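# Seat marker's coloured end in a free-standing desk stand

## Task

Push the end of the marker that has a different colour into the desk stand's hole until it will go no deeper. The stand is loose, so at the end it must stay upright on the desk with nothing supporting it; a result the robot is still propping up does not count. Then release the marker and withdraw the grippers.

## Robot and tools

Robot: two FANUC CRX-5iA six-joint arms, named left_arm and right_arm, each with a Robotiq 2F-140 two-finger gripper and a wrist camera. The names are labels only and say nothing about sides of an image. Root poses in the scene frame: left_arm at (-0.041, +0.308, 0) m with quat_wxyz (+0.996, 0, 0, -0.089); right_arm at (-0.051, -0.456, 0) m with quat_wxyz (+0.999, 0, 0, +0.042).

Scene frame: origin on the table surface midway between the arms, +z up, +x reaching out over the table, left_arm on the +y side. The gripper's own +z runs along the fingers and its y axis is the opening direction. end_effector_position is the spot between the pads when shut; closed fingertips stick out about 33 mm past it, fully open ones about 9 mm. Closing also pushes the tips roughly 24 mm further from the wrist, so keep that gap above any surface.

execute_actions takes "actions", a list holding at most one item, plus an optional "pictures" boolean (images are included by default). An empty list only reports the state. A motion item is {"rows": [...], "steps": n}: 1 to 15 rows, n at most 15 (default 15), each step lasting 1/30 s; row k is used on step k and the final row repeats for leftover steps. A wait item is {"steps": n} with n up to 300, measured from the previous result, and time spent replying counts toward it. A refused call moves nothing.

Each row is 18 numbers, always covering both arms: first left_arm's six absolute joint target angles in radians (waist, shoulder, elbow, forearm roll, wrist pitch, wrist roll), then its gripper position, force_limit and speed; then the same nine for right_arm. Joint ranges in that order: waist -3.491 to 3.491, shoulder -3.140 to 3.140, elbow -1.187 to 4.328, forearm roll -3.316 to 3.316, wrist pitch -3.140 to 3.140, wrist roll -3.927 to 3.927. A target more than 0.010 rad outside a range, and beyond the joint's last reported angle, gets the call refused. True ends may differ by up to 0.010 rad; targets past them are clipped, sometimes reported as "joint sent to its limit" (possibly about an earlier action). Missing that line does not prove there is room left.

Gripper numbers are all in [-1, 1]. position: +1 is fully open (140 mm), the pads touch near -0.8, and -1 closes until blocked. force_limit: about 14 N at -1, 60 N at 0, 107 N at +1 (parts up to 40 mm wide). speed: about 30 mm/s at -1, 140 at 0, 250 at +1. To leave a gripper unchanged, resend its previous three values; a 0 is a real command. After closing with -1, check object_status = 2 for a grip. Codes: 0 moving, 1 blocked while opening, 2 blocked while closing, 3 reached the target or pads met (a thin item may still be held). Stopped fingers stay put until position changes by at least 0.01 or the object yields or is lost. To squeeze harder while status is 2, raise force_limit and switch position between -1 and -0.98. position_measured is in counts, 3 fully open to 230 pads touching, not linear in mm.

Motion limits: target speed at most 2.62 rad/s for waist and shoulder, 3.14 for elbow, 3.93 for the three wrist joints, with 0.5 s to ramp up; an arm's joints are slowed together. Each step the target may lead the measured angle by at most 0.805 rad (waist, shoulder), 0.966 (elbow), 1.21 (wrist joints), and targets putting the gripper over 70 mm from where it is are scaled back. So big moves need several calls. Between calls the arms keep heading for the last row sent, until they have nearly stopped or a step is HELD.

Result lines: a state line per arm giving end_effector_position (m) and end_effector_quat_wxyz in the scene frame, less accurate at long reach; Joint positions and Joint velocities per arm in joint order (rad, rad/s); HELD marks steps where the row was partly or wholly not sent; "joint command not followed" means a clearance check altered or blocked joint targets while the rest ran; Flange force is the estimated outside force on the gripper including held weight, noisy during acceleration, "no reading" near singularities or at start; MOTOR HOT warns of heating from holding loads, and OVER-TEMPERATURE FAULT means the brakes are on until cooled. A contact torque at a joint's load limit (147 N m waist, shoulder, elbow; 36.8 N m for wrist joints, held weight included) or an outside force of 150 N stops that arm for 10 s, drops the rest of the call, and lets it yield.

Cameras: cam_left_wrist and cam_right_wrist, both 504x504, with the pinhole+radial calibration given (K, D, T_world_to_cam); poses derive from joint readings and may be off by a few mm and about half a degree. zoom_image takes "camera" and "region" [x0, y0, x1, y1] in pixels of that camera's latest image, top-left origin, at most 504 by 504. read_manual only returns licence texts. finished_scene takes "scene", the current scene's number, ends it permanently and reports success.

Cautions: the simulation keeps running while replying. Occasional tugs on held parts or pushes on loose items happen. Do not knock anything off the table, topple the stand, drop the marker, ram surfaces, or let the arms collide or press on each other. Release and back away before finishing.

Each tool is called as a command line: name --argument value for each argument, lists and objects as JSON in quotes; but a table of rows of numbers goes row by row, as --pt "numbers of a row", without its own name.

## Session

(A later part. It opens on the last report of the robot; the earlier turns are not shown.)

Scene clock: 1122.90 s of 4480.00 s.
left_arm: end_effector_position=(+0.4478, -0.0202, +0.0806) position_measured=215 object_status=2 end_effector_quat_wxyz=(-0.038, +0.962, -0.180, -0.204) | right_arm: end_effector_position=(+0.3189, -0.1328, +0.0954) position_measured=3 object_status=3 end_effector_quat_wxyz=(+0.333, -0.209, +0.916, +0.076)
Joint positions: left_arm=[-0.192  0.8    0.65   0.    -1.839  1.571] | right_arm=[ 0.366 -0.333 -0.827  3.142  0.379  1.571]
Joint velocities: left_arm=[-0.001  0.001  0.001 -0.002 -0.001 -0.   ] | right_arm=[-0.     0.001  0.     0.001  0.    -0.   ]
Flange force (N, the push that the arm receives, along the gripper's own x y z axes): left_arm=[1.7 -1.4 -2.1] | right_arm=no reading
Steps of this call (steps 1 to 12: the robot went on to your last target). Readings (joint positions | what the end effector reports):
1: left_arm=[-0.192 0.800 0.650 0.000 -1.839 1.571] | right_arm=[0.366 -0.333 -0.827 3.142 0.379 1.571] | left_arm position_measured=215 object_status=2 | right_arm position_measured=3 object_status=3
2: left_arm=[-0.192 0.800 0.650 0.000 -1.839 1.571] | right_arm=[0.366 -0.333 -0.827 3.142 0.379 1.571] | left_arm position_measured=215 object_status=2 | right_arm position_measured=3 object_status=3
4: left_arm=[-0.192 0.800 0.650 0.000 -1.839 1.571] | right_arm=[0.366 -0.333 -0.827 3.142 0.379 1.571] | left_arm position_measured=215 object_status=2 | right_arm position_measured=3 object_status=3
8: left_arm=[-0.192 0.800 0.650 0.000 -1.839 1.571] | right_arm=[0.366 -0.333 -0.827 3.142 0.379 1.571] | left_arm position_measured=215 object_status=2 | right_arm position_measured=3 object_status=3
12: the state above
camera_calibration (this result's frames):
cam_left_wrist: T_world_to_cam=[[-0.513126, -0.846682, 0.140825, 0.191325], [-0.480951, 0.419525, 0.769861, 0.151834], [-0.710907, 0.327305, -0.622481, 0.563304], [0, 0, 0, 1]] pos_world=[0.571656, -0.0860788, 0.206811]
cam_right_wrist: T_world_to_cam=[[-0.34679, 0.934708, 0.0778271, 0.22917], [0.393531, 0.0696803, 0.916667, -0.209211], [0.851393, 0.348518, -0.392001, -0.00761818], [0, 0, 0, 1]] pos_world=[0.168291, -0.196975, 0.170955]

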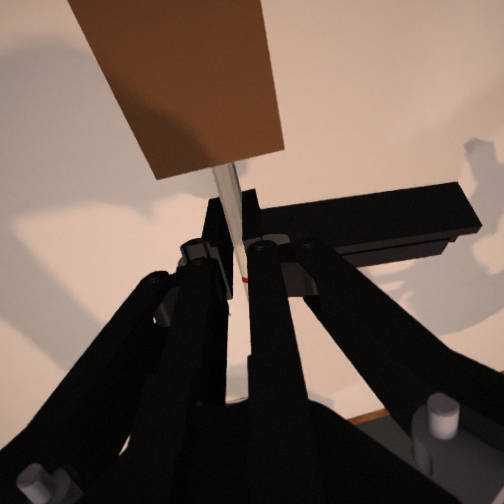

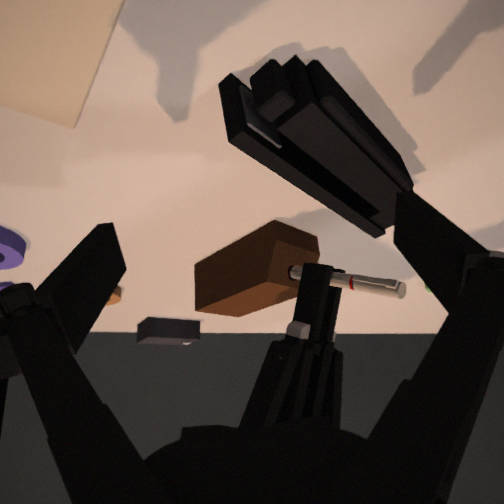

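execute_actions --actions '[{"rows": [[-0.1918,0.80685,0.66018,0,-1.84825,1.5708,-1,-0.6,-0.9,0.3658,-0.3334,-0.8274,3.1416,0.3787,1.5708,1,0,0],[-0.1918,0.81385,0.67057,0,-1.85746,1.5708,-1,-0.6,-0.9,0.3658,-0.3334,-0.8274,3.1416,0.3787,1.5708,1,0,0],[-0.1918,0.82084,0.68095,0,-1.86667,1.5708,-1,-0.6,-0.9,0.3658,-0.3334,-0.8274,3.1416,0.3787,1.5708,1,0,0],[-0.1918,0.82784,0.69134,0,-1.87588,1.5708,-1,-0.6,-0.9,0.3658,-0.3334,-0.8274,3.1416,0.3787,1.5708,1,0,0],[-0.1918,0.83484,0.70173,0,-1.88509,1.5708,-1,-0.6,-0.9,0.3658,-0.3334,-0.8274,3.1416,0.3787,1.5708,1,0,0],[-0.1918,0.84184,0.71212,0,-1.89430,1.5708,-1,-0.6,-0.9,0.3658,-0.3334,-0.8274,3.1416,0.3787,1.5708,1,0,0],[-0.1918,0.84884,0.72251,0,-1.90351,1.5708,-1,-0.6,-0.9,0.3658,-0.3334,-0.8274,3.1416,0.3787,1.5708,1,0,0],[-0.1918,0.85583,0.73289,0,-1.91272,1.5708,-1,-0.6,-0.9,0.3658,-0.3334,-0.8274,3.1416,0.3787,1.5708,1,0,0],[-0.1918,0.86283,0.74328,0,-1.92193,1.5708,-1,-0.6,-0.9,0.3658,-0.3334,-0.8274,3.1416,0.3787,1.5708,1,0,0],[-0.1918,0.86983,0.75367,0,-1.93114,1.5708,-1,-0.6,-0.9,0.3658,-0.3334,-0.8274,3.1416,0.3787,1.5708,1,0,0]], "steps": 15}]' --pictures false

execute_actions --actions '[{"steps": 12}]'

zoom_image --camera "cam_right_wrist" --region '[180, 200, 430, 330]'

Scene clock: 1141.87 s of 4480.00 s.
left_arm: end_effector_position=(+0.4501, -0.0210, +0.0827) position_measured=215 object_status=2 end_effector_quat_wxyz=(-0.043, +0.955, -0.178, -0.232) | right_arm: end_effector_position=(+0.3189, -0.1328, +0.0954) position_measured=3 object_status=3 end_effector_quat_wxyz=(+0.333, -0.209, +0.916, +0.076)
Joint positions: left_arm=[-0.192  0.87   0.754  0.    -1.931  1.571] | right_arm=[ 0.366 -0.333 -0.827  3.142  0.379  1.571]
Joint velocities: left_arm=[-0.    -0.002  0.001 -0.    -0.002 -0.001] | right_arm=[-0.     0.     0.    -0.001 -0.     0.   ]
Flange force (N, the push that the arm receives, along the gripper's own x y z axes): left_arm=[2.8 -0.3 -5.9] | right_arm=no reading
Steps of this call (steps 1 to 15: the robot went on to your last target; steps 16 to 90: nothing new was sent; then 15.47 s passed at rest; steps 91 to 105: all 15 steps of this action). Readings (joint positions | what the end effector reports):
91: left_arm=[-0.192 0.800 0.650 0.000 -1.839 1.571] | right_arm=[0.366 -0.333 -0.827 3.142 0.379 1.571] | left_arm position_measured=215 object_status=2 | right_arm position_measured=3 object_status=3
92: left_arm=[-0.192 0.802 0.653 0.000 -1.842 1.571] | right_arm=[0.366 -0.333 -0.827 3.142 0.379 1.571] | left_arm position_measured=215 object_status=2 | right_arm position_measured=3 object_status=3
94: left_arm=[-0.192 0.813 0.670 0.000 -1.857 1.571] | right_arm=[0.366 -0.333 -0.827 3.142 0.379 1.571] | left_arm position_measured=215 object_status=2 | right_arm position_measured=3 object_status=3
98: left_arm=[-0.192 0.840 0.710 0.000 -1.892 1.571] | right_arm=[0.366 -0.333 -0.827 3.142 0.379 1.571] | left_arm position_measured=215 object_status=2 | right_arm position_measured=3 object_status=3
105: the state above

Scene clock: 1142.27 s of 4480.00 s.
left_arm: end_effector_position=(+0.4501, -0.0210, +0.0828) position_measured=215 object_status=2 end_effector_quat_wxyz=(-0.043, +0.955, -0.178, -0.232) | right_arm: end_effector_position=(+0.3189, -0.1328, +0.0954) position_measured=3 object_status=3 end_effector_quat_wxyz=(+0.333, -0.209, +0.916, +0.076)
Joint positions: left_arm=[-0.192  0.87   0.754  0.    -1.931  1.571] | right_arm=[ 0.366 -0.333 -0.827  3.142  0.379  1.571]
Joint velocities: left_arm=[ 0.001 -0.    -0.    -0.001 -0.    -0.   ] | right_arm=[ 0.  0. -0.  0.  0. -0.]
Flange force (N, the push that the arm receives, along the gripper's own x y z axes): left_arm=[3.6 -0.3 -3.4] | right_arm=no reading
Steps of this call (steps 1 to 12: the robot went on to your last target). Readings (joint positions | what the end effector reports):
1: left_arm=[-0.192 0.870 0.754 0.000 -1.931 1.571] | right_arm=[0.366 -0.333 -0.827 3.142 0.379 1.571] | left_arm position_measured=215 object_status=2 | right_arm position_measured=3 object_status=3
2: left_arm=[-0.192 0.870 0.754 0.000 -1.931 1.571] | right_arm=[0.366 -0.333 -0.827 3.142 0.379 1.571] | left_arm position_measured=215 object_status=2 | right_arm position_measured=3 object_status=3
4: left_arm=[-0.192 0.870 0.754 0.000 -1.931 1.571] | right_arm=[0.366 -0.333 -0.827 3.142 0.379 1.571] | left_arm position_measured=215 object_status=2 | right_arm position_measured=3 object_status=3
8: left_arm=[-0.192 0.870 0.754 0.000 -1.931 1.571] | right_arm=[0.366 -0.333 -0.827 3.142 0.379 1.571] | left_arm position_measured=215 object_status=2 | right_arm position_measured=3 object_status=3
12: the state above
camera_calibration (this result's frames):
cam_left_wrist: T_world_to_cam=[[-0.505211, -0.849744, 0.150657, 0.187012], [-0.438231, 0.402999, 0.803459, 0.129309], [-0.743449, 0.339894, -0.575983, 0.577651], [0, 0, 0, 1]] pos_world=[0.580602, -0.0895395, 0.200648]
cam_right_wrist: T_world_to_cam=[[-0.346789, 0.934709, 0.077827, 0.22917], [0.393531, 0.0696804, 0.916667, -0.209211], [0.851393, 0.348518, -0.392001, -0.00761819], [0, 0, 0, 1]] pos_world=[0.168291, -0.196975, 0.170955]

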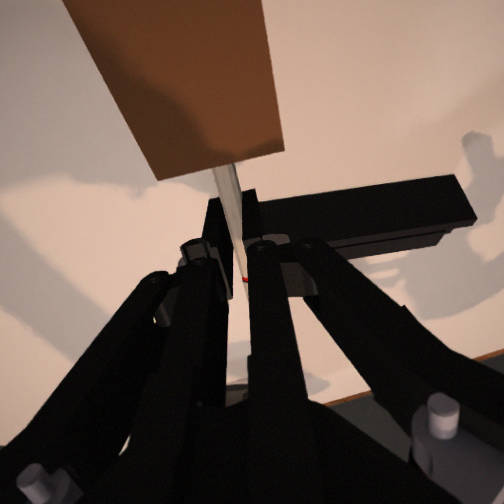

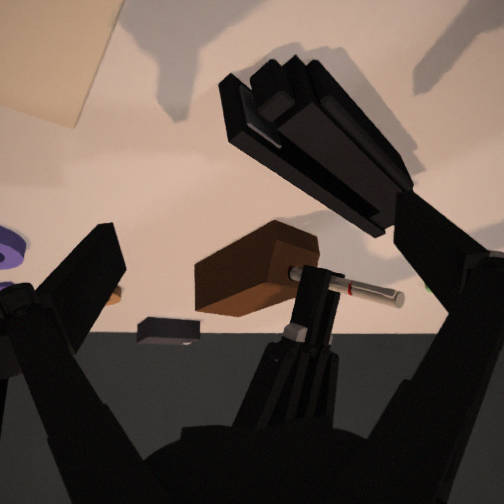

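Region (180, 200, 430, 330) of cam_right_wrist's 504x504 image, scaled by 2.016, with more detail than that image has; it fills the top 262 rows of this view, and the rest is white.

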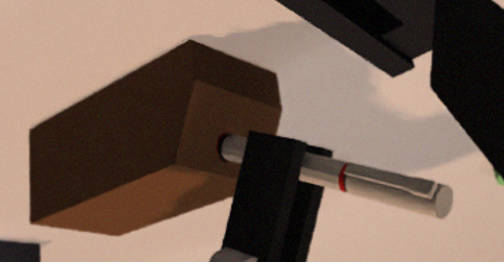

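execute_actions --actions '[{"rows": [[-0.1918,0.87046,0.75454,0,-1.93138,1.5708,-1,-0.6,-0.9,0.3658,-0.3334,-0.8274,3.1416,0.3787,1.5708,1,0,0],[-0.1918,0.87046,0.75454,0,-1.93138,1.5708,-1,-0.6,-0.9,0.3658,-0.3334,-0.8274,3.1416,0.3787,1.5708,1,0,0],[-0.1918,0.87108,0.75541,0,-1.93163,1.5708,-1,-0.6,-0.9,0.3658,-0.3334,-0.8274,3.1416,0.3787,1.5708,1,0,0],[-0.1918,0.87108,0.75541,0,-1.93163,1.5708,-1,-0.6,-0.9,0.3658,-0.3334,-0.8274,3.1416,0.3787,1.5708,1,0,0],[-0.1918,0.87171,0.75628,0,-1.93187,1.5708,-1,-0.6,-0.9,0.3658,-0.3334,-0.8274,3.1416,0.3787,1.5708,1,0,0],[-0.1918,0.87171,0.75628,0,-1.93187,1.5708,-1,-0.6,-0.9,0.3658,-0.3334,-0.8274,3.1416,0.3787,1.5708,1,0,0],[-0.1918,0.87233,0.75715,0,-1.93212,1.5708,-1,-0.6,-0.9,0.3658,-0.3334,-0.8274,3.1416,0.3787,1.5708,1,0,0],[-0.1918,0.87233,0.75715,0,-1.93212,1.5708,-1,-0.6,-0.9,0.3658,-0.3334,-0.8274,3.1416,0.3787,1.5708,1,0,0],[-0.1918,0.87296,0.75802,0,-1.93236,1.5708,-1,-0.6,-0.9,0.3658,-0.3334,-0.8274,3.1416,0.3787,1.5708,1,0,0]], "steps": 15}]' --pictures false

execute_actions --actions '[{"rows": [[-0.1918,0.87359,0.75890,0,-1.93261,1.5708,-1,-0.6,-0.9,0.3658,-0.3334,-0.8274,3.1416,0.3787,1.5708,1,0,0],[-0.1918,0.87359,0.75890,0,-1.93261,1.5708,-1,-0.6,-0.9,0.3658,-0.3334,-0.8274,3.1416,0.3787,1.5708,1,0,0],[-0.1918,0.87422,0.75977,0,-1.93285,1.5708,-1,-0.6,-0.9,0.3658,-0.3334,-0.8274,3.1416,0.3787,1.5708,1,0,0],[-0.1918,0.87422,0.75977,0,-1.93285,1.5708,-1,-0.6,-0.9,0.3658,-0.3334,-0.8274,3.1416,0.3787,1.5708,1,0,0],[-0.1918,0.87484,0.76065,0,-1.93311,1.5708,-1,-0.6,-0.9,0.3658,-0.3334,-0.8274,3.1416,0.3787,1.5708,1,0,0],[-0.1918,0.87484,0.76065,0,-1.93311,1.5708,-1,-0.6,-0.9,0.3658,-0.3334,-0.8274,3.1416,0.3787,1.5708,1,0,0],[-0.1918,0.87547,0.76152,0,-1.93335,1.5708,-1,-0.6,-0.9,0.3658,-0.3334,-0.8274,3.1416,0.3787,1.5708,1,0,0],[-0.1918,0.87547,0.76152,0,-1.93335,1.5708,-1,-0.6,-0.9,0.3658,-0.3334,-0.8274,3.1416,0.3787,1.5708,1,0,0],[-0.1918,0.87610,0.76240,0,-1.93360,1.5708,-1,-0.6,-0.9,0.3658,-0.3334,-0.8274,3.1416,0.3787,1.5708,1,0,0]], "steps": 15}]'

zoom_image --camera "cam_right_wrist" --region '[180, 200, 430, 330]'

Scene clock: 1192.30 s of 4480.00 s.
left_arm: end_effector_position=(+0.4509, -0.0214, +0.0824) position_measured=215 object_status=2 end_effector_quat_wxyz=(-0.043, +0.955, -0.178, -0.232) | right_arm: end_effector_position=(+0.3189, -0.1328, +0.0954) position_measured=3 object_status=3 end_effector_quat_wxyz=(+0.333, -0.209, +0.916, +0.076)
Joint positions: left_arm=[-0.192  0.873  0.758  0.    -1.932  1.571] | right_arm=[ 0.366 -0.333 -0.827  3.142  0.379  1.571]
Joint velocities: left_arm=[ 0.001 -0.003 -0.001 -0.     0.001  0.   ] | right_arm=[-0.    -0.001 -0.     0.     0.    -0.   ]
Flange force (N, the push that the arm receives, along the gripper's own x y z axes): left_arm=[-1.7 -2.0 -2.1] | right_arm=no reading
Steps of this call (steps 1 to 15: the robot went on to your last target; steps 16 to 90: nothing new was sent; then 46.53 s passed at rest; steps 91 to 105: all 15 steps of this action). Readings (joint positions | what the end effector reports):
91: left_arm=[-0.192 0.870 0.754 0.000 -1.931 1.571] | right_arm=[0.366 -0.333 -0.827 3.142 0.379 1.571] | left_arm position_measured=215 object_status=2 | right_arm position_measured=3 object_status=3
92: left_arm=[-0.192 0.870 0.754 0.000 -1.931 1.571] | right_arm=[0.366 -0.333 -0.827 3.142 0.379 1.571] | left_arm position_measured=215 object_status=2 | right_arm position_measured=3 object_status=3
94: left_arm=[-0.192 0.870 0.755 0.000 -1.932 1.571] | right_arm=[0.366 -0.333 -0.827 3.142 0.379 1.571] | left_arm position_measured=215 object_status=2 | right_arm position_measured=3 object_status=3
98: left_arm=[-0.192 0.872 0.757 0.000 -1.932 1.571] | right_arm=[0.366 -0.333 -0.827 3.142 0.379 1.571] | left_arm position_measured=215 object_status=2 | right_arm position_measured=3 object_status=3
105: the state above

Scene clock: 1192.80 s of 4480.00 s.
left_arm: end_effector_position=(+0.4517, -0.0217, +0.0819) position_measured=215 object_status=2 end_effector_quat_wxyz=(-0.043, +0.955, -0.178, -0.232) | right_arm: end_effector_position=(+0.3189, -0.1328, +0.0954) position_measured=3 object_status=3 end_effector_quat_wxyz=(+0.333, -0.209, +0.916, +0.076)
Joint positions: left_arm=[-0.192  0.876  0.762  0.    -1.934  1.571] | right_arm=[ 0.366 -0.333 -0.827  3.142  0.379  1.571]
Joint velocities: left_arm=[-0.    -0.    -0.    -0.001 -0.    -0.   ] | right_arm=[-0.     0.     0.     0.001 -0.    -0.   ]
Flange force (N, the push that the arm receives, along the gripper's own x y z axes): left_arm=[-12.9 -1.4 -4.8] | right_arm=no reading
Steps of this call (steps 1 to 15: all 15 steps of this action). Readings (joint positions | what the end effector reports):
1: left_arm=[-0.192 0.873 0.758 0.000 -1.932 1.571] | right_arm=[0.366 -0.333 -0.827 3.142 0.379 1.571] | left_arm position_measured=215 object_status=2 | right_arm position_measured=3 object_status=3
2: left_arm=[-0.192 0.873 0.759 0.000 -1.933 1.571] | right_arm=[0.366 -0.333 -0.827 3.142 0.379 1.571] | left_arm position_measured=215 object_status=2 | right_arm position_measured=3 object_status=3
4: left_arm=[-0.192 0.874 0.759 0.000 -1.933 1.571] | right_arm=[0.366 -0.333 -0.827 3.142 0.379 1.571] | left_arm position_measured=215 object_status=2 | right_arm position_measured=3 object_status=3
8: left_arm=[-0.192 0.875 0.761 0.000 -1.934 1.571] | right_arm=[0.366 -0.333 -0.827 3.142 0.379 1.571] | left_arm position_measured=215 object_status=2 | right_arm position_measured=3 object_status=3
15: the state above
camera_calibration (this result's frames):
cam_left_wrist: T_world_to_cam=[[-0.505253, -0.849719, 0.150656, 0.187424], [-0.438217, 0.403022, 0.803455, 0.130981], [-0.743428, 0.339928, -0.575989, 0.578575], [0, 0, 0, 1]] pos_world=[0.582224, -0.0902043, 0.199779]
cam_right_wrist: T_world_to_cam=[[-0.34679, 0.934709, 0.0778269, 0.229171], [0.393531, 0.0696804, 0.916667, -0.209211], [0.851393, 0.348518, -0.392001, -0.00761818], [0, 0, 0, 1]] pos_world=[0.168291, -0.196975, 0.170955]

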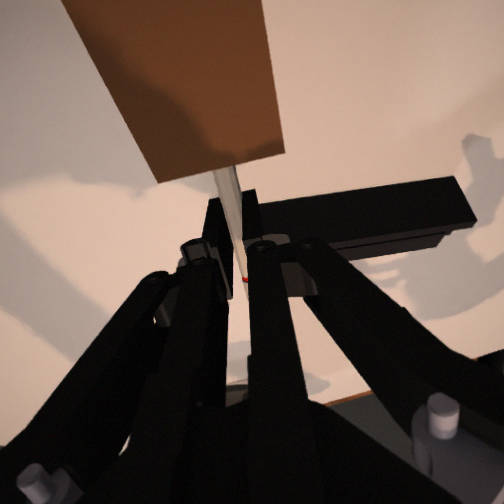

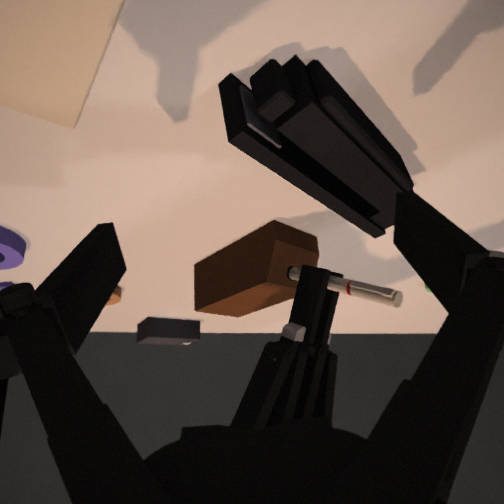

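Region (180, 200, 430, 330) of cam_right_wrist's 504x504 image, scaled by 2.016, with more detail than that image has; it fills the top 262 rows of this view, and the rest is white.

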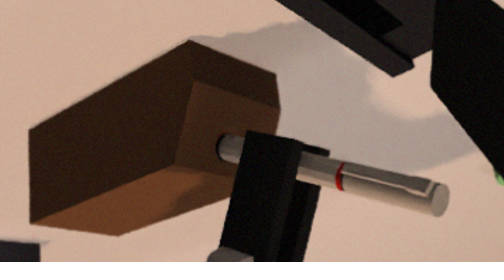

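execute_actions --actions '[{"rows": [[-0.1918,0.87530,0.76130,0,-1.93330,1.5708,-1,-0.6,-0.9,0.3658,-0.3334,-0.8274,3.1416,0.3787,1.5708,1,0,0],[-0.1918,0.87453,0.76021,0,-1.93298,1.5708,-1,-0.6,-0.9,0.3658,-0.3334,-0.8274,3.1416,0.3787,1.5708,1,0,0],[-0.1918,0.87453,0.76021,0,-1.93298,1.5708,-1,-0.6,-0.9,0.3658,-0.3334,-0.8274,3.1416,0.3787,1.5708,1,0,0],[-0.1918,0.86859,0.75140,0,-1.92526,1.5708,-1,-0.6,-0.9,0.3658,-0.3334,-0.8274,3.1416,0.3787,1.5708,1,0,0],[-0.1918,0.86265,0.74259,0,-1.91754,1.5708,-1,-0.6,-0.9,0.3658,-0.3334,-0.8274,3.1416,0.3787,1.5708,1,0,0],[-0.1918,0.85672,0.73378,0,-1.90981,1.5708,-1,-0.6,-0.9,0.3658,-0.3334,-0.8274,3.1416,0.3787,1.5708,1,0,0],[-0.1918,0.85078,0.72497,0,-1.90209,1.5708,-1,-0.6,-0.9,0.3658,-0.3334,-0.8274,3.1416,0.3787,1.5708,1,0,0],[-0.1918,0.84484,0.71616,0,-1.89437,1.5708,-1,-0.6,-0.9,0.3658,-0.3334,-0.8274,3.1416,0.3787,1.5708,1,0,0],[-0.1918,0.83890,0.70735,0,-1.88665,1.5708,-1,-0.6,-0.9,0.3658,-0.3334,-0.8274,3.1416,0.3787,1.5708,1,0,0],[-0.1918,0.83296,0.69853,0,-1.87892,1.5708,-1,-0.6,-0.9,0.3658,-0.3334,-0.8274,3.1416,0.3787,1.5708,1,0,0],[-0.1918,0.82702,0.68972,0,-1.87120,1.5708,-1,-0.6,-0.9,0.3658,-0.3334,-0.8274,3.1416,0.3787,1.5708,1,0,0],[-0.1918,0.82109,0.68091,0,-1.86348,1.5708,-1,-0.6,-0.9,0.3658,-0.3334,-0.8274,3.1416,0.3787,1.5708,1,0,0],[-0.1918,0.81515,0.67210,0,-1.85576,1.5708,-1,-0.6,-0.9,0.3658,-0.3334,-0.8274,3.1416,0.3787,1.5708,1,0,0],[-0.1918,0.80921,0.66329,0,-1.84803,1.5708,-1,-0.6,-0.9,0.3658,-0.3334,-0.8274,3.1416,0.3787,1.5708,1,0,0],[-0.1918,0.80327,0.65448,0,-1.84031,1.5708,-1,-0.6,-0.9,0.3658,-0.3334,-0.8274,3.1416,0.3787,1.5708,1,0,0]], "steps": 15}]' --pictures false

execute_actions --actions '[{"rows": [[-0.1918,0.79721,0.64557,0,-1.83217,1.5708,-1,-0.6,-0.9,0.3658,-0.3334,-0.8274,3.1416,0.3787,1.5708,1,0,0],[-0.1918,0.79115,0.63667,0,-1.82404,1.5708,-1,-0.6,-0.9,0.3658,-0.3334,-0.8274,3.1416,0.3787,1.5708,1,0,0],[-0.1918,0.78509,0.62776,0,-1.81590,1.5708,-1,-0.6,-0.9,0.3658,-0.3334,-0.8274,3.1416,0.3787,1.5708,1,0,0],[-0.1918,0.77903,0.61885,0,-1.80776,1.5708,-1,-0.6,-0.9,0.3658,-0.3334,-0.8274,3.1416,0.3787,1.5708,1,0,0],[-0.1918,0.77297,0.60994,0,-1.79962,1.5708,-1,-0.6,-0.9,0.3658,-0.3334,-0.8274,3.1416,0.3787,1.5708,1,0,0],[-0.1918,0.76690,0.60104,0,-1.79149,1.5708,-1,-0.6,-0.9,0.3658,-0.3334,-0.8274,3.1416,0.3787,1.5708,1,0,0],[-0.1918,0.76084,0.59213,0,-1.78335,1.5708,-1,-0.6,-0.9,0.3658,-0.3334,-0.8274,3.1416,0.3787,1.5708,1,0,0],[-0.1918,0.75478,0.58322,0,-1.77521,1.5708,-1,-0.6,-0.9,0.3658,-0.3334,-0.8274,3.1416,0.3787,1.5708,1,0,0],[-0.1918,0.74872,0.57431,0,-1.76708,1.5708,-1,-0.6,-0.9,0.3658,-0.3334,-0.8274,3.1416,0.3787,1.5708,1,0,0],[-0.1918,0.74266,0.56541,0,-1.75894,1.5708,-1,-0.6,-0.9,0.3658,-0.3334,-0.8274,3.1416,0.3787,1.5708,1,0,0],[-0.1918,0.73660,0.55650,0,-1.75080,1.5708,-1,-0.6,-0.9,0.3658,-0.3334,-0.8274,3.1416,0.3787,1.5708,1,0,0]], "steps": 15}]' --pictures false

execute_actions --actions '[{"rows": [[-0.1918,0.73130,0.54875,0,-1.74349,1.5708,-1,-0.6,-0.9,0.3658,-0.3334,-0.8274,3.1416,0.3787,1.5708,1,0,0],[-0.1918,0.72600,0.54100,0,-1.73617,1.5708,-1,-0.6,-0.9,0.3658,-0.3334,-0.8274,3.1416,0.3787,1.5708,1,0,0],[-0.1918,0.72070,0.53325,0,-1.72886,1.5708,-1,-0.6,-0.9,0.3658,-0.3334,-0.8274,3.1416,0.3787,1.5708,1,0,0],[-0.1918,0.71541,0.52550,0,-1.72154,1.5708,-1,-0.6,-0.9,0.3658,-0.3334,-0.8274,3.1416,0.3787,1.5708,1,0,0],[-0.1918,0.71011,0.51774,0,-1.71423,1.5708,-1,-0.6,-0.9,0.3658,-0.3334,-0.8274,3.1416,0.3787,1.5708,1,0,0],[-0.1918,0.70481,0.50999,0,-1.70691,1.5708,-1,-0.6,-0.9,0.3658,-0.3334,-0.8274,3.1416,0.3787,1.5708,1,0,0],[-0.1918,0.69951,0.50224,0,-1.69960,1.5708,-1,-0.6,-0.9,0.3658,-0.3334,-0.8274,3.1416,0.3787,1.5708,1,0,0],[-0.1918,0.69421,0.49449,0,-1.69228,1.5708,-1,-0.6,-0.9,0.3658,-0.3334,-0.8274,3.1416,0.3787,1.5708,1,0,0]], "steps": 15}]'

Scene clock: 1281.13 s of 4480.00 s.
left_arm: end_effector_position=(+0.4494, -0.0208, +0.0805) position_measured=215 object_status=2 end_effector_quat_wxyz=(-0.039, +0.961, -0.179, -0.209) | right_arm: end_effector_position=(+0.3189, -0.1328, +0.0954) position_measured=3 object_status=3 end_effector_quat_wxyz=(+0.333, -0.209, +0.916, +0.076)
Joint positions: left_arm=[-0.192  0.816  0.673  0.    -1.856  1.571] | right_arm=[ 0.366 -0.333 -0.827  3.142  0.379  1.571]
Joint velocities: left_arm=[ 0.    -0.176 -0.261 -0.     0.227  0.   ] | right_arm=[ 0. -0.  0.  0. -0.  0.]
Flange force (N, the push that the arm receives, along the gripper's own x y z axes): left_arm=[-0.6 -1.7 -2.2] | right_arm=no reading
Steps of this call (steps 1 to 15: the robot went on to your last target; steps 16 to 90: nothing new was sent; then 84.83 s passed at rest; steps 91 to 105: all 15 steps of this action). Readings (joint positions | what the end effector reports):
91: left_arm=[-0.192 0.876 0.762 0.000 -1.934 1.571] | right_arm=[0.366 -0.333 -0.827 3.142 0.379 1.571] | left_arm position_measured=215 object_status=2 | right_arm position_measured=3 object_status=3
92: left_arm=[-0.192 0.876 0.762 0.000 -1.933 1.571] | right_arm=[0.366 -0.333 -0.827 3.142 0.379 1.571] | left_arm position_measured=215 object_status=2 | right_arm position_measured=3 object_status=3
94: left_arm=[-0.192 0.875 0.761 0.000 -1.933 1.571] | right_arm=[0.366 -0.333 -0.827 3.142 0.379 1.571] | left_arm position_measured=215 object_status=2 | right_arm position_measured=3 object_status=3
98: left_arm=[-0.192 0.857 0.734 0.000 -1.910 1.571] | right_arm=[0.366 -0.333 -0.827 3.142 0.379 1.571] | left_arm position_measured=215 object_status=2 | right_arm position_measured=3 object_status=3
105: the state above

Scene clock: 1281.63 s of 4480.00 s.
left_arm: end_effector_position=(+0.4463, -0.0196, +0.0781) position_measured=215 object_status=2 end_effector_quat_wxyz=(-0.033, +0.967, -0.181, -0.176) | right_arm: end_effector_position=(+0.3189, -0.1328, +0.0954) position_measured=3 object_status=3 end_effector_quat_wxyz=(+0.333, -0.209, +0.916, +0.076)
Joint positions: left_arm=[-0.192  0.737  0.557  0.    -1.751  1.571] | right_arm=[ 0.366 -0.333 -0.827  3.142  0.379  1.571]
Joint velocities: left_arm=[ 0.     0.    -0.004 -0.001  0.005  0.001] | right_arm=[-0.  0. -0.  0.  0. -0.]
Flange force (N, the push that the arm receives, along the gripper's own x y z axes): left_arm=[-1.9 -1.8 -2.3] | right_arm=no reading
Steps of this call (steps 1 to 15: all 15 steps of this action). Readings (joint positions | what the end effector reports):
1: left_arm=[-0.192 0.810 0.664 0.000 -1.849 1.571] | right_arm=[0.366 -0.333 -0.827 3.142 0.379 1.571] | left_arm position_measured=215 object_status=2 | right_arm position_measured=3 object_status=3
2: left_arm=[-0.192 0.804 0.655 0.000 -1.841 1.571] | right_arm=[0.366 -0.333 -0.827 3.142 0.379 1.571] | left_arm position_measured=215 object_status=2 | right_arm position_measured=3 object_status=3
4: left_arm=[-0.192 0.792 0.638 0.000 -1.825 1.571] | right_arm=[0.366 -0.333 -0.827 3.142 0.379 1.571] | left_arm position_measured=215 object_status=2 | right_arm position_measured=3 object_status=3
8: left_arm=[-0.192 0.768 0.602 0.000 -1.792 1.571] | right_arm=[0.366 -0.333 -0.827 3.142 0.379 1.571] | left_arm position_measured=215 object_status=2 | right_arm position_measured=3 object_status=3
15: the state above

Scene clock: 1282.13 s of 4480.00 s.
left_arm: end_effector_position=(+0.4448, -0.0190, +0.0765) position_measured=215 object_status=2 end_effector_quat_wxyz=(-0.029, +0.970, -0.181, -0.157) | right_arm: end_effector_position=(+0.3189, -0.1328, +0.0954) position_measured=3 object_status=3 end_effector_quat_wxyz=(+0.333, -0.209, +0.916, +0.076)
Joint positions: left_arm=[-0.192  0.694  0.495 -0.    -1.692  1.571] | right_arm=[ 0.366 -0.333 -0.827  3.142  0.379  1.571]
Joint velocities: left_arm=[-0.001 -0.    -0.     0.001  0.001 -0.001] | right_arm=[ 0. -0.  0.  0. -0. -0.]
Flange force (N, the push that the arm receives, along the gripper's own x y z axes): left_arm=[1.5 -1.1 -1.7] | right_arm=no reading
Steps of this call (steps 1 to 15: all 15 steps of this action). Readings (joint positions | what the end effector reports):
1: left_arm=[-0.192 0.737 0.557 0.000 -1.751 1.571] | right_arm=[0.366 -0.333 -0.827 3.142 0.379 1.571] | left_arm position_measured=215 object_status=2 | right_arm position_measured=3 object_status=3
2: left_arm=[-0.192 0.735 0.554 -0.000 -1.748 1.571] | right_arm=[0.366 -0.333 -0.827 3.142 0.379 1.571] | left_arm position_measured=215 object_status=2 | right_arm position_measured=3 object_status=3
4: left_arm=[-0.192 0.726 0.541 -0.000 -1.736 1.571] | right_arm=[0.366 -0.333 -0.827 3.142 0.379 1.571] | left_arm position_measured=215 object_status=2 | right_arm position_measured=3 object_status=3
8: left_arm=[-0.192 0.705 0.510 -0.000 -1.707 1.571] | right_arm=[0.366 -0.333 -0.827 3.142 0.379 1.571] | left_arm position_measured=215 object_status=2 | right_arm position_measured=3 object_status=3
15: the state above
camera_calibration (this result's frames):
cam_left_wrist: T_world_to_cam=[[-0.525151, -0.842021, 0.123357, 0.198093], [-0.547969, 0.445481, 0.708009, 0.188083], [-0.651111, 0.304216, -0.695347, 0.536821], [0, 0, 0, 1]] pos_world=[0.556623, -0.0802982, 0.215676]
cam_right_wrist: T_world_to_cam=[[-0.346789, 0.934709, 0.0778273, 0.22917], [0.393531, 0.06968, 0.916667, -0.209211], [0.851393, 0.348518, -0.392001, -0.00761818], [0, 0, 0, 1]] pos_world=[0.168291, -0.196975, 0.170955]

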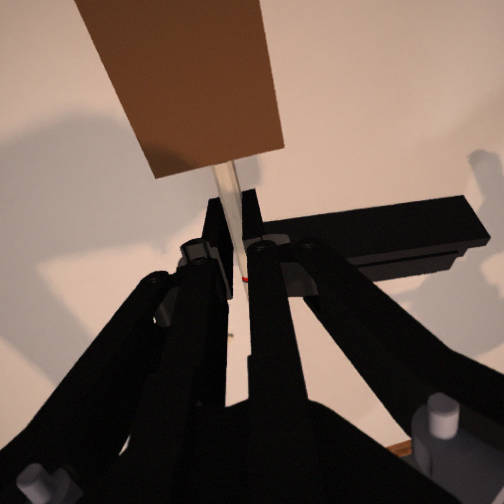

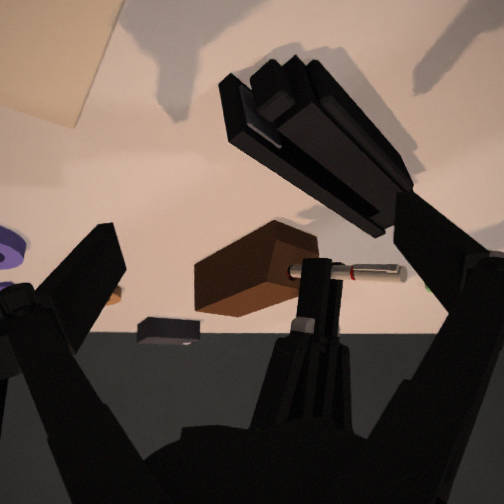

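execute_actions --actions '[{"rows": [[-0.1918,0.69461,0.49504,0,-1.69243,1.5708,-1,-0.6,-0.9,0.3658,-0.3334,-0.8274,3.1416,0.3787,1.5708,1,0,0],[-0.1918,0.69461,0.49504,0,-1.69243,1.5708,-1,-0.6,-0.9,0.3658,-0.3334,-0.8274,3.1416,0.3787,1.5708,1,0,0],[-0.1918,0.69461,0.49504,0,-1.69243,1.5708,-1,-0.6,-0.9,0.3658,-0.3334,-0.8274,3.1416,0.3787,1.5708,1,0,0],[-0.1918,0.69502,0.49559,0,-1.69257,1.5708,-1,-0.6,-0.9,0.3658,-0.3334,-0.8274,3.1416,0.3787,1.5708,1,0,0]], "steps": 12}]' --pictures false

Scene clock: 1289.00 s of 4480.00 s.
left_arm: end_effector_position=(+0.4451, -0.0191, +0.0764) position_measured=215 object_status=2 end_effector_quat_wxyz=(-0.029, +0.970, -0.181, -0.157) | right_arm: end_effector_position=(+0.3189, -0.1328, +0.0954) position_measured=3 object_status=3 end_effector_quat_wxyz=(+0.333, -0.209, +0.916, +0.076)
Joint positions: left_arm=[-0.192  0.695  0.496 -0.    -1.693  1.571] | right_arm=[ 0.366 -0.333 -0.827  3.142  0.379  1.571]
Joint velocities: left_arm=[-0.001 -0.    -0.001 -0.001  0.    -0.001] | right_arm=[ 0.     0.001 -0.    -0.001  0.    -0.   ]
Flange force (N, the push that the arm receives, along the gripper's own x y z axes): left_arm=[-3.5 -1.4 -2.9] | right_arm=no reading
Steps of this call (steps 1 to 15: the robot went on to your last target; steps 16 to 90: nothing new was sent; then 3.47 s passed at rest; steps 91 to 102: all 12 steps of this action). Readings (joint positions | what the end effector reports):
91: left_arm=[-0.192 0.694 0.494 -0.000 -1.692 1.571] | right_arm=[0.366 -0.333 -0.827 3.142 0.379 1.571] | left_arm position_measured=215 object_status=2 | right_arm position_measured=3 object_status=3
92: left_arm=[-0.192 0.694 0.494 -0.000 -1.692 1.571] | right_arm=[0.366 -0.333 -0.827 3.142 0.379 1.571] | left_arm position_measured=215 object_status=2 | right_arm position_measured=3 object_status=3
94: left_arm=[-0.192 0.695 0.495 -0.000 -1.692 1.571] | right_arm=[0.366 -0.333 -0.827 3.142 0.379 1.571] | left_arm position_measured=215 object_status=2 | right_arm position_measured=3 object_status=3
98: left_arm=[-0.192 0.695 0.495 -0.000 -1.692 1.571] | right_arm=[0.366 -0.333 -0.827 3.142 0.379 1.571] | left_arm position_measured=215 object_status=2 | right_arm position_measured=3 object_status=3
102: the state above

execute_actions --actions '[{"rows": [[-0.1918,0.69502,0.49559,0,-1.69257,1.5708,-0.4,-0.6,-0.7,0.3658,-0.3334,-0.8274,3.1416,0.3787,1.5708,1,0,0]], "steps": 15}]' --pictures false

execute_actions --actions '[{"rows": [[-0.1918,0.69502,0.49559,0,-1.69257,1.5708,-0.4,-0.6,-0.7,0.3658,-0.3334,-0.8274,3.1416,0.3787,1.5708,1,0,0],[-0.1918,0.69502,0.49559,0,-1.69257,1.5708,-0.4,-0.6,-0.7,0.3658,-0.3334,-0.8274,3.1416,0.3787,1.5708,1,0,0],[-0.1918,0.69502,0.49559,0,-1.69257,1.5708,-0.4,-0.6,-0.7,0.3658,-0.3334,-0.8274,3.1416,0.3787,1.5708,1,0,0],[-0.1918,0.7305,0.6868,0,-1.8483,1.5708,-0.4,-0.6,-0.7,0.3658,-0.3334,-0.8274,3.1416,0.3787,1.5708,1,0,0]], "steps": 15}]' --pictures false

execute_actions --actions '[{"steps": 12}]'

zoom_image --camera "cam_right_wrist" --region '[180, 200, 430, 330]'

Scene clock: 1316.43 s of 4480.00 s.
left_arm: end_effector_position=(+0.4451, -0.0191, +0.0764) position_measured=179 object_status=0 end_effector_quat_wxyz=(-0.029, +0.970, -0.181, -0.157) | right_arm: end_effector_position=(+0.3189, -0.1328, +0.0954) position_measured=3 object_status=3 end_effector_quat_wxyz=(+0.333, -0.209, +0.916, +0.076)
Joint positions: left_arm=[-0.192  0.695  0.496  0.    -1.693  1.571] | right_arm=[ 0.366 -0.333 -0.827  3.142  0.379  1.571]
Joint velocities: left_arm=[-0.001 -0.001 -0.001 -0.001 -0.    -0.002] | right_arm=[-0.    -0.    -0.     0.001 -0.    -0.   ]
Flange force (N, the push that the arm receives, along the gripper's own x y z axes): left_arm=[2.2 -0.9 -1.8] | right_arm=no reading
Steps of this call (steps 1 to 15: the robot went on to your last target; steps 16 to 90: nothing new was sent; then 23.93 s passed at rest; steps 91 to 105: all 15 steps of this action). Readings (joint positions | what the end effector reports):
91: left_arm=[-0.192 0.695 0.496 0.000 -1.693 1.571] | right_arm=[0.366 -0.333 -0.827 3.142 0.379 1.571] | left_arm position_measured=215 object_status=0 | right_arm position_measured=3 object_status=3
92: left_arm=[-0.192 0.695 0.496 0.000 -1.693 1.571] | right_arm=[0.366 -0.333 -0.827 3.142 0.379 1.571] | left_arm position_measured=215 object_status=0 | right_arm position_measured=3 object_status=3
94: left_arm=[-0.192 0.695 0.496 0.000 -1.693 1.571] | right_arm=[0.366 -0.333 -0.827 3.142 0.379 1.571] | left_arm position_measured=207 object_status=0 | right_arm position_measured=3 object_status=3
98: left_arm=[-0.192 0.695 0.496 0.000 -1.693 1.571] | right_arm=[0.366 -0.333 -0.827 3.142 0.379 1.571] | left_arm position_measured=194 object_status=0 | right_arm position_measured=3 object_status=3
105: the state above

Scene clock: 1316.93 s of 4480.00 s.
left_arm: end_effector_position=(+0.4629, -0.0260, +0.1332) position_measured=179 object_status=3 end_effector_quat_wxyz=(-0.029, +0.970, -0.181, -0.157) | right_arm: end_effector_position=(+0.3189, -0.1328, +0.0954) position_measured=3 object_status=3 end_effector_quat_wxyz=(+0.333, -0.209, +0.916, +0.076)
Joint positions: left_arm=[-0.192  0.73   0.686  0.    -1.848  1.571] | right_arm=[ 0.366 -0.333 -0.827  3.142  0.379  1.571]
Joint velocities: left_arm=[ 0.001  0.009  0.01   0.    -0.012  0.001] | right_arm=[-0. -0. -0. -0. -0. -0.]
Flange force (N, the push that the arm receives, along the gripper's own x y z axes): left_arm=[5.5 0.7 -13.4] | right_arm=no reading
Steps of this call (steps 1 to 15: all 15 steps of this action). Readings (joint positions | what the end effector reports):
1: left_arm=[-0.192 0.695 0.496 0.000 -1.693 1.571] | right_arm=[0.366 -0.333 -0.827 3.142 0.379 1.571] | left_arm position_measured=179 object_status=0 | right_arm position_measured=3 object_status=3
2: left_arm=[-0.192 0.695 0.496 0.000 -1.693 1.571] | right_arm=[0.366 -0.333 -0.827 3.142 0.379 1.571] | left_arm position_measured=179 object_status=0 | right_arm position_measured=3 object_status=3
4: left_arm=[-0.192 0.695 0.496 0.000 -1.693 1.571] | right_arm=[0.366 -0.333 -0.827 3.142 0.379 1.571] | left_arm position_measured=179 object_status=3 | right_arm position_measured=3 object_status=3
8: left_arm=[-0.192 0.705 0.550 0.000 -1.737 1.571] | right_arm=[0.366 -0.333 -0.827 3.142 0.379 1.571] | left_arm position_measured=179 object_status=3 | right_arm position_measured=3 object_status=3
15: the state above

Scene clock: 1317.33 s of 4480.00 s.
left_arm: end_effector_position=(+0.4629, -0.0260, +0.1332) position_measured=179 object_status=3 end_effector_quat_wxyz=(-0.029, +0.970, -0.181, -0.157) | right_arm: end_effector_position=(+0.3189, -0.1328, +0.0954) position_measured=3 object_status=3 end_effector_quat_wxyz=(+0.333, -0.209, +0.916, +0.076)
Joint positions: left_arm=[-0.192  0.731  0.687  0.    -1.848  1.571] | right_arm=[ 0.366 -0.333 -0.827  3.142  0.379  1.571]
Joint velocities: left_arm=[-0.001 -0.001  0.    -0.001 -0.     0.   ] | right_arm=[ 0.     0.    -0.    -0.001 -0.     0.   ]
Flange force (N, the push that the arm receives, along the gripper's own x y z axes): left_arm=[3.1 -1.0 -3.5] | right_arm=no reading
Steps of this call (steps 1 to 12: the robot went on to your last target). Readings (joint positions | what the end effector reports):
1: left_arm=[-0.192 0.731 0.686 0.000 -1.848 1.571] | right_arm=[0.366 -0.333 -0.827 3.142 0.379 1.571] | left_arm position_measured=179 object_status=3 | right_arm position_measured=3 object_status=3
2: left_arm=[-0.192 0.731 0.686 0.000 -1.848 1.571] | right_arm=[0.366 -0.333 -0.827 3.142 0.379 1.571] | left_arm position_measured=179 object_status=3 | right_arm position_measured=3 object_status=3
4: left_arm=[-0.192 0.731 0.687 0.000 -1.848 1.571] | right_arm=[0.366 -0.333 -0.827 3.142 0.379 1.571] | left_arm position_measured=179 object_status=3 | right_arm position_measured=3 object_status=3
8: left_arm=[-0.192 0.731 0.687 0.000 -1.848 1.571] | right_arm=[0.366 -0.333 -0.827 3.142 0.379 1.571] | left_arm position_measured=179 object_status=3 | right_arm position_measured=3 object_status=3
12: the state above
camera_calibration (this result's frames):
cam_left_wrist: T_world_to_cam=[[-0.525096, -0.842045, 0.123427, 0.194676], [-0.547852, 0.445436, 0.708128, 0.160889], [-0.651255, 0.304216, -0.695212, 0.590185], [0, 0, 0, 1]] pos_world=[0.574728, -0.0872834, 0.272346]
cam_right_wrist: T_world_to_cam=[[-0.346789, 0.934709, 0.0778272, 0.22917], [0.39353, 0.0696801, 0.916667, -0.209211], [0.851393, 0.348518, -0.392001, -0.00761826], [0, 0, 0, 1]] pos_world=[0.168291, -0.196975, 0.170955]

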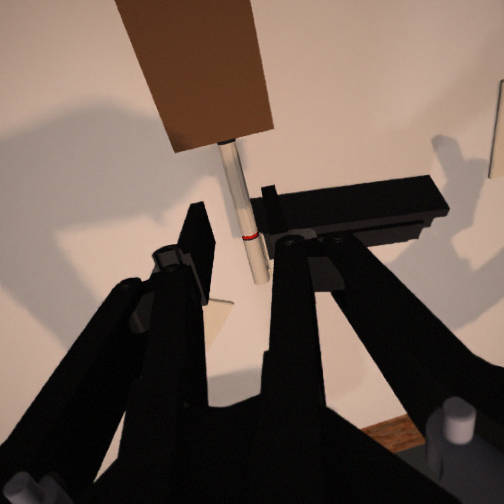

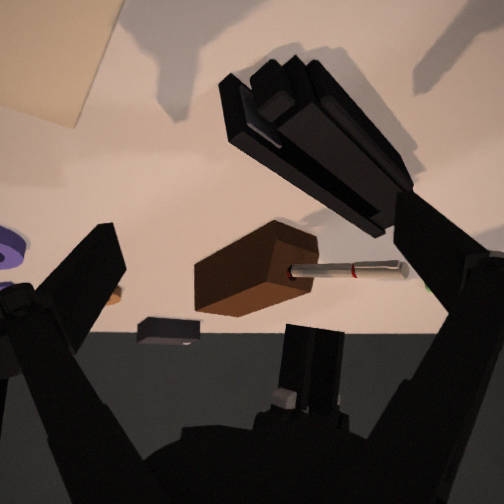

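Region (180, 200, 430, 330) of cam_right_wrist's 504x504 image, scaled by 2.016, with more detail than that image has; it fills the top 262 rows of this view, and the rest is white.

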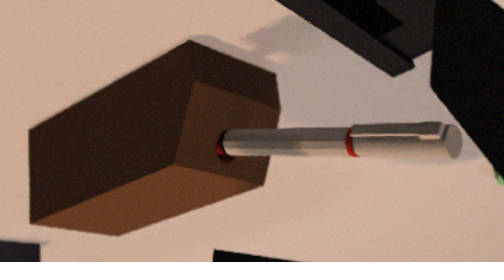

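execute_actions --actions '[{"rows": [[0.0,0.45,0.6,0,-1.85,1.5708,-0.4,-0.6,-0.7,0.3658,-0.3334,-0.8274,3.1416,0.3787,1.5708,1,0,0],[0.0,0.45,0.6,0,-1.85,1.5708,-0.4,-0.6,-0.7,0.3658,-0.3334,-0.8274,3.1416,0.3787,1.5708,1,0,0],[0.0,0.45,0.6,0,-1.85,1.5708,-0.4,-0.6,-0.7,0.3658,-0.3334,-0.8274,3.1416,0.3787,1.5708,1,0,0],[0.0,0.45,0.6,0,-1.85,1.5708,-0.4,-0.6,-0.7,0.3658,-0.3334,-0.8274,3.1416,0.3787,1.5708,1,0,0],[0.0,0.45,0.6,0,-1.85,1.5708,-0.4,-0.6,-0.7,0.3658,-0.3334,-0.8274,3.1416,0.3787,1.5708,1,0,0],[0.0,0.45,0.6,0,-1.85,1.5708,-0.4,-0.6,-0.7,0.3658,-0.3334,-0.8274,3.1416,0.3787,1.5708,1,0,0],[0.4,0.1,0.4,0,-1.87,1.5708,-0.4,-0.6,-0.7,0.3658,-0.3334,-0.8274,3.1416,0.3787,1.5708,1,0,0]], "steps": 15}]' --pictures false

execute_actions --actions '[{"steps": 45}]'

zoom_image --camera "cam_right_wrist" --region '[180, 200, 430, 330]'

Scene clock: 1348.50 s of 4480.00 s.
left_arm: end_effector_position=(+0.4856, +0.1110, +0.2533) position_measured=179 object_status=3 end_effector_quat_wxyz=(-0.005, +0.995, -0.062, -0.082) | right_arm: end_effector_position=(+0.3189, -0.1328, +0.0954) position_measured=3 object_status=3 end_effector_quat_wxyz=(+0.333, -0.209, +0.916, +0.076)
Joint positions: left_arm=[ 0.052  0.452  0.571 -0.    -1.855  1.571] | right_arm=[ 0.366 -0.333 -0.827  3.142  0.379  1.571]
Joint velocities: left_arm=[ 0.689 -0.697 -0.337  0.002 -0.029 -0.001] | right_arm=[-0.001  0.001 -0.     0.    -0.     0.   ]
Flange force (N, the push that the arm receives, along the gripper's own x y z axes): left_arm=[5.3 -2.1 -3.1] | right_arm=no reading
Steps of this call (steps 1 to 15: the robot went on to your last target; steps 16 to 90: nothing new was sent; then 27.67 s passed at rest; steps 91 to 105: all 15 steps of this action). Readings (joint positions | what the end effector reports):
91: left_arm=[-0.192 0.730 0.687 -0.000 -1.848 1.571] | right_arm=[0.366 -0.333 -0.827 3.142 0.379 1.571] | left_arm position_measured=179 object_status=3 | right_arm position_measured=3 object_status=3
92: left_arm=[-0.190 0.728 0.686 -0.000 -1.848 1.571] | right_arm=[0.366 -0.333 -0.827 3.142 0.379 1.571] | left_arm position_measured=179 object_status=3 | right_arm position_measured=3 object_status=3
94: left_arm=[-0.175 0.706 0.679 -0.000 -1.848 1.571] | right_arm=[0.366 -0.333 -0.827 3.142 0.379 1.571] | left_arm position_measured=179 object_status=3 | right_arm position_measured=3 object_status=3
98: left_arm=[-0.108 0.611 0.649 -0.000 -1.849 1.571] | right_arm=[0.366 -0.333 -0.827 3.142 0.379 1.571] | left_arm position_measured=179 object_status=3 | right_arm position_measured=3 object_status=3
105: the state above

Scene clock: 1350.00 s of 4480.00 s.
left_arm: end_effector_position=(+0.4285, +0.2813, +0.3635) position_measured=179 object_status=3 end_effector_quat_wxyz=(-0.000, +0.994, +0.111, +0.000) | right_arm: end_effector_position=(+0.3189, -0.1328, +0.0954) position_measured=3 object_status=3 end_effector_quat_wxyz=(+0.333, -0.209, +0.916, +0.076)
Joint positions: left_arm=[ 0.4    0.1    0.4    0.    -1.87   1.571] | right_arm=[ 0.366 -0.333 -0.827  3.142  0.379  1.571]
Joint velocities: left_arm=[-0.    -0.001  0.001  0.     0.001  0.   ] | right_arm=[ 0.    -0.001  0.    -0.    -0.    -0.   ]
Flange force (N, the push that the arm receives, along the gripper's own x y z axes): left_arm=[1.7 -0.8 -2.2] | right_arm=no reading
Steps of this call (steps 1 to 30: the robot went on to your last target; steps 31 to 45: nothing new was sent). Readings (joint positions | what the end effector reports):
1: left_arm=[0.075 0.428 0.559 -0.000 -1.856 1.571] | right_arm=[0.366 -0.333 -0.827 3.142 0.379 1.571] | left_arm position_measured=179 object_status=3 | right_arm position_measured=3 object_status=3
2: left_arm=[0.099 0.404 0.548 -0.000 -1.857 1.571] | right_arm=[0.366 -0.333 -0.827 3.142 0.379 1.571] | left_arm position_measured=179 object_status=3 | right_arm position_measured=3 object_status=3
4: left_arm=[0.147 0.356 0.524 -0.000 -1.859 1.571] | right_arm=[0.366 -0.333 -0.827 3.142 0.379 1.571] | left_arm position_measured=179 object_status=3 | right_arm position_measured=3 object_status=3
8: left_arm=[0.245 0.257 0.476 -0.000 -1.863 1.571] | right_arm=[0.366 -0.333 -0.827 3.142 0.379 1.571] | left_arm position_measured=179 object_status=3 | right_arm position_measured=3 object_status=3
45: the state above
All arms were judged still, so your last target was given up. Only a new action makes them travel on or press farther. Fingers that are still opening or closing keep moving.
camera_calibration (this result's frames):
cam_left_wrist: T_world_to_cam=[[0.00515852, -0.99829, 0.0582298, 0.247456], [-0.888095, 0.0221914, 0.459125, 0.197505], [-0.459632, -0.0540819, -0.886461, 0.722577], [0, 0, 0, 1]] pos_world=[0.506246, 0.281728, 0.535447]
cam_right_wrist: T_world_to_cam=[[-0.34679, 0.934708, 0.0778271, 0.22917], [0.39353, 0.0696802, 0.916667, -0.209211], [0.851394, 0.348518, -0.392001, -0.00761826], [0, 0, 0, 1]] pos_world=[0.168291, -0.196975, 0.170955]

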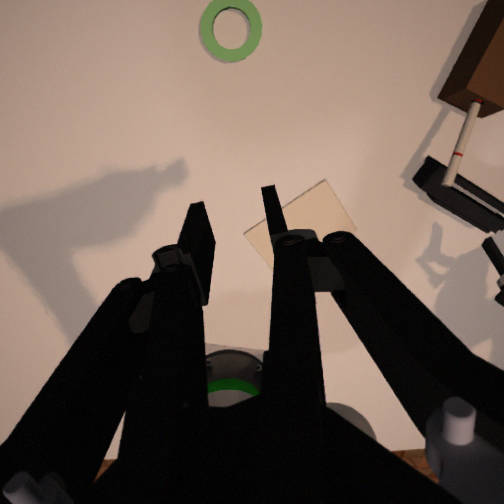

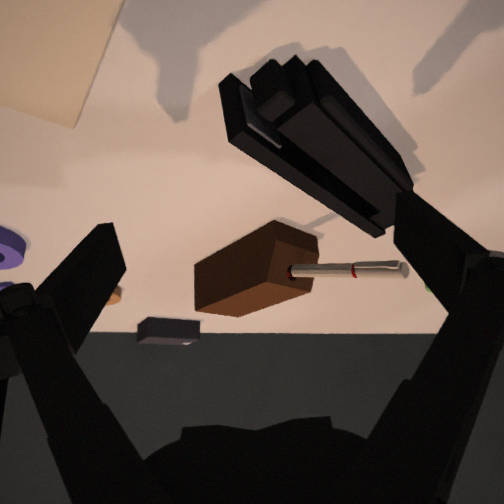

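Region (180, 200, 430, 330) of cam_right_wrist's 504x504 image, scaled by 2.016, with more detail than that image has; it fills the top 262 rows of this view, and the rest is white.

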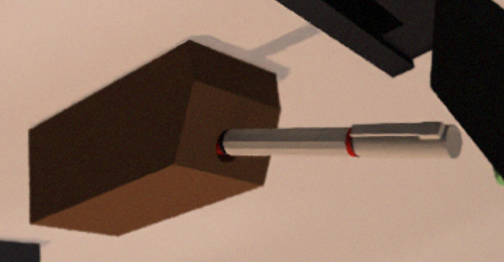

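execute_actions --actions '[{"rows": [[0.4,0.1,0.4,0,-1.87,1.5708,-0.4,-0.6,-0.7,0.3,-0.4,-0.5,3.1416,0.6,1.5708,1,0,0],[0.4,0.1,0.4,0,-1.87,1.5708,-0.4,-0.6,-0.7,0.3,-0.4,-0.5,3.1416,0.6,1.5708,1,0,0],[0.4,0.1,0.4,0,-1.87,1.5708,-0.4,-0.6,-0.7,0.3,-0.4,-0.5,3.1416,0.6,1.5708,1,0,0],[0.4,0.1,0.4,0,-1.87,1.5708,-0.4,-0.6,-0.7,0.3,-0.4,-0.5,3.1416,0.6,1.5708,1,0,0],[0.4,0.1,0.4,0,-1.87,1.5708,-0.4,-0.6,-0.7,0.3,-0.4,-0.5,3.1416,0.6,1.5708,1,0,0],[0.4,0.1,0.4,0,-1.87,1.5708,-0.4,-0.6,-0.7,0.3,-0.4,-0.5,3.1416,0.6,1.5708,1,0,0],[0.4,0.1,0.4,0,-1.87,1.5708,-0.4,-0.6,-0.7,0.3,-0.4,-0.5,3.1416,0.6,1.5708,1,0,0],[0.4,0.1,0.4,0,-1.87,1.5708,-0.4,-0.6,-0.7,0.3,-0.4,-0.5,3.1416,0.6,1.5708,1,0,0],[0.4,0.1,0.4,0,-1.87,1.5708,-0.4,-0.6,-0.7,0.0,-0.4,-0.2,3.1416,1.0,1.5708,1,0,0]], "steps": 15}]' --pictures false

execute_actions --actions '[{"steps": 30}]'

Scene clock: 1365.10 s of 4480.00 s.
left_arm: end_effector_position=(+0.4285, +0.2814, +0.3635) position_measured=179 object_status=3 end_effector_quat_wxyz=(-0.000, +0.994, +0.111, +0.000) | right_arm: end_effector_position=(+0.4080, -0.1667, +0.2560) position_measured=3 object_status=3 end_effector_quat_wxyz=(+0.377, -0.147, +0.912, +0.061)
Joint positions: left_arm=[ 0.4    0.1    0.4   -0.    -1.87   1.571] | right_arm=[ 0.236 -0.378 -0.512  3.142  0.652  1.571]
Joint velocities: left_arm=[-0.    -0.     0.001 -0.001  0.    -0.001] | right_arm=[-0.593 -0.059  0.788 -0.001  0.875  0.   ]
Flange force (N, the push that the arm receives, along the gripper's own x y z axes): left_arm=[1.4 -0.1 -1.8] | right_arm=[-9.2 10.4 -3.8]
Steps of this call (steps 1 to 90: nothing new was sent; then 11.60 s passed at rest; steps 91 to 105: all 15 steps of this action). Readings (joint positions | what the end effector reports):
91: left_arm=[0.400 0.100 0.400 -0.000 -1.870 1.571] | right_arm=[0.366 -0.333 -0.827 3.142 0.379 1.571] | left_arm position_measured=179 object_status=3 | right_arm position_measured=3 object_status=3
92: left_arm=[0.400 0.100 0.400 -0.000 -1.870 1.571] | right_arm=[0.366 -0.334 -0.824 3.142 0.381 1.571] | left_arm position_measured=179 object_status=3 | right_arm position_measured=3 object_status=3
94: left_arm=[0.400 0.100 0.400 -0.000 -1.870 1.571] | right_arm=[0.360 -0.339 -0.797 3.142 0.399 1.571] | left_arm position_measured=179 object_status=3 | right_arm position_measured=3 object_status=3
98: left_arm=[0.400 0.100 0.400 -0.000 -1.870 1.571] | right_arm=[0.339 -0.360 -0.695 3.142 0.468 1.571] | left_arm position_measured=179 object_status=3 | right_arm position_measured=3 object_status=3
105: the state above

Scene clock: 1366.10 s of 4480.00 s.
left_arm: end_effector_position=(+0.4285, +0.2814, +0.3635) position_measured=179 object_status=3 end_effector_quat_wxyz=(-0.000, +0.994, +0.111, +0.000) | right_arm: end_effector_position=(+0.4463, -0.2836, +0.3923) position_measured=3 object_status=3 end_effector_quat_wxyz=(+0.376, -0.039, +0.926, +0.016)
Joint positions: left_arm=[ 0.4    0.1    0.4   -0.    -1.87   1.571] | right_arm=[ 0.    -0.4   -0.2    3.142  1.     1.571]
Joint velocities: left_arm=[-0.001 -0.002 -0.001 -0.001  0.     0.   ] | right_arm=[-0.    -0.001 -0.     0.001 -0.    -0.   ]
Flange force (N, the push that the arm receives, along the gripper's own x y z axes): left_arm=[5.0 -0.1 -4.7] | right_arm=[-4.8 0.8 -0.8]
Steps of this call (steps 1 to 30: the robot went on to your last target). Readings (joint positions | what the end effector reports):
1: left_arm=[0.400 0.100 0.400 -0.000 -1.870 1.571] | right_arm=[0.216 -0.380 -0.485 3.142 0.682 1.571] | left_arm position_measured=179 object_status=3 | right_arm position_measured=3 object_status=3
2: left_arm=[0.400 0.100 0.400 -0.000 -1.870 1.571] | right_arm=[0.196 -0.381 -0.459 3.142 0.712 1.571] | left_arm position_measured=179 object_status=3 | right_arm position_measured=3 object_status=3
4: left_arm=[0.400 0.100 0.400 -0.000 -1.870 1.571] | right_arm=[0.155 -0.385 -0.405 3.142 0.772 1.571] | left_arm position_measured=179 object_status=3 | right_arm position_measured=3 object_status=3
8: left_arm=[0.400 0.100 0.400 -0.000 -1.870 1.571] | right_arm=[0.073 -0.393 -0.296 3.142 0.893 1.571] | left_arm position_measured=179 object_status=3 | right_arm position_measured=3 object_status=3
30: the state above
All arms were judged still, so your last target was given up. Only a new action makes them travel on or press farther. Fingers that are still opening or closing keep moving.
camera_calibration (this result's frames):
cam_left_wrist: T_world_to_cam=[[0.005164, -0.998292, 0.0581893, 0.247481], [-0.888122, 0.0221647, 0.459073, 0.197545], [-0.459578, -0.0540499, -0.886491, 0.722584], [0, 0, 0, 1]] pos_world=[0.50625, 0.281735, 0.535476]
cam_right_wrist: T_world_to_cam=[[0.00462109, 0.99642, 0.0844105, 0.249207], [0.325046, -0.0813244, 0.942195, -0.543273], [0.945687, 0.0230834, -0.324259, -0.108123], [0, 0, 0, 1]] pos_world=[0.277687, -0.29, 0.455774]

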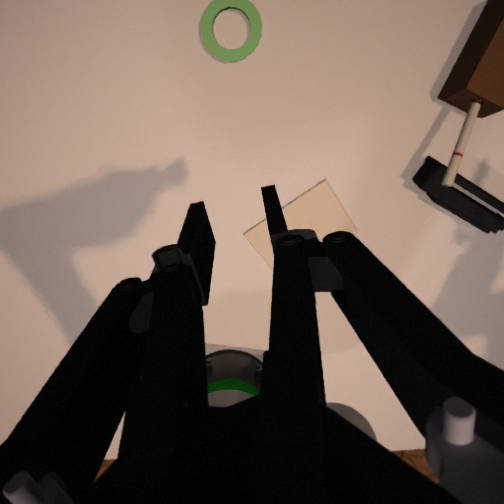

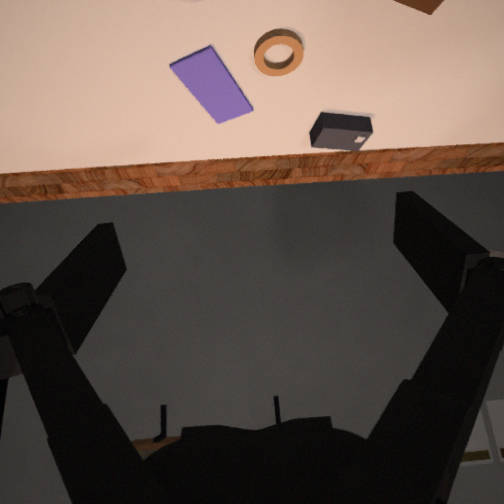

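finished_scene --scene 1

The scene is finished: the task was done.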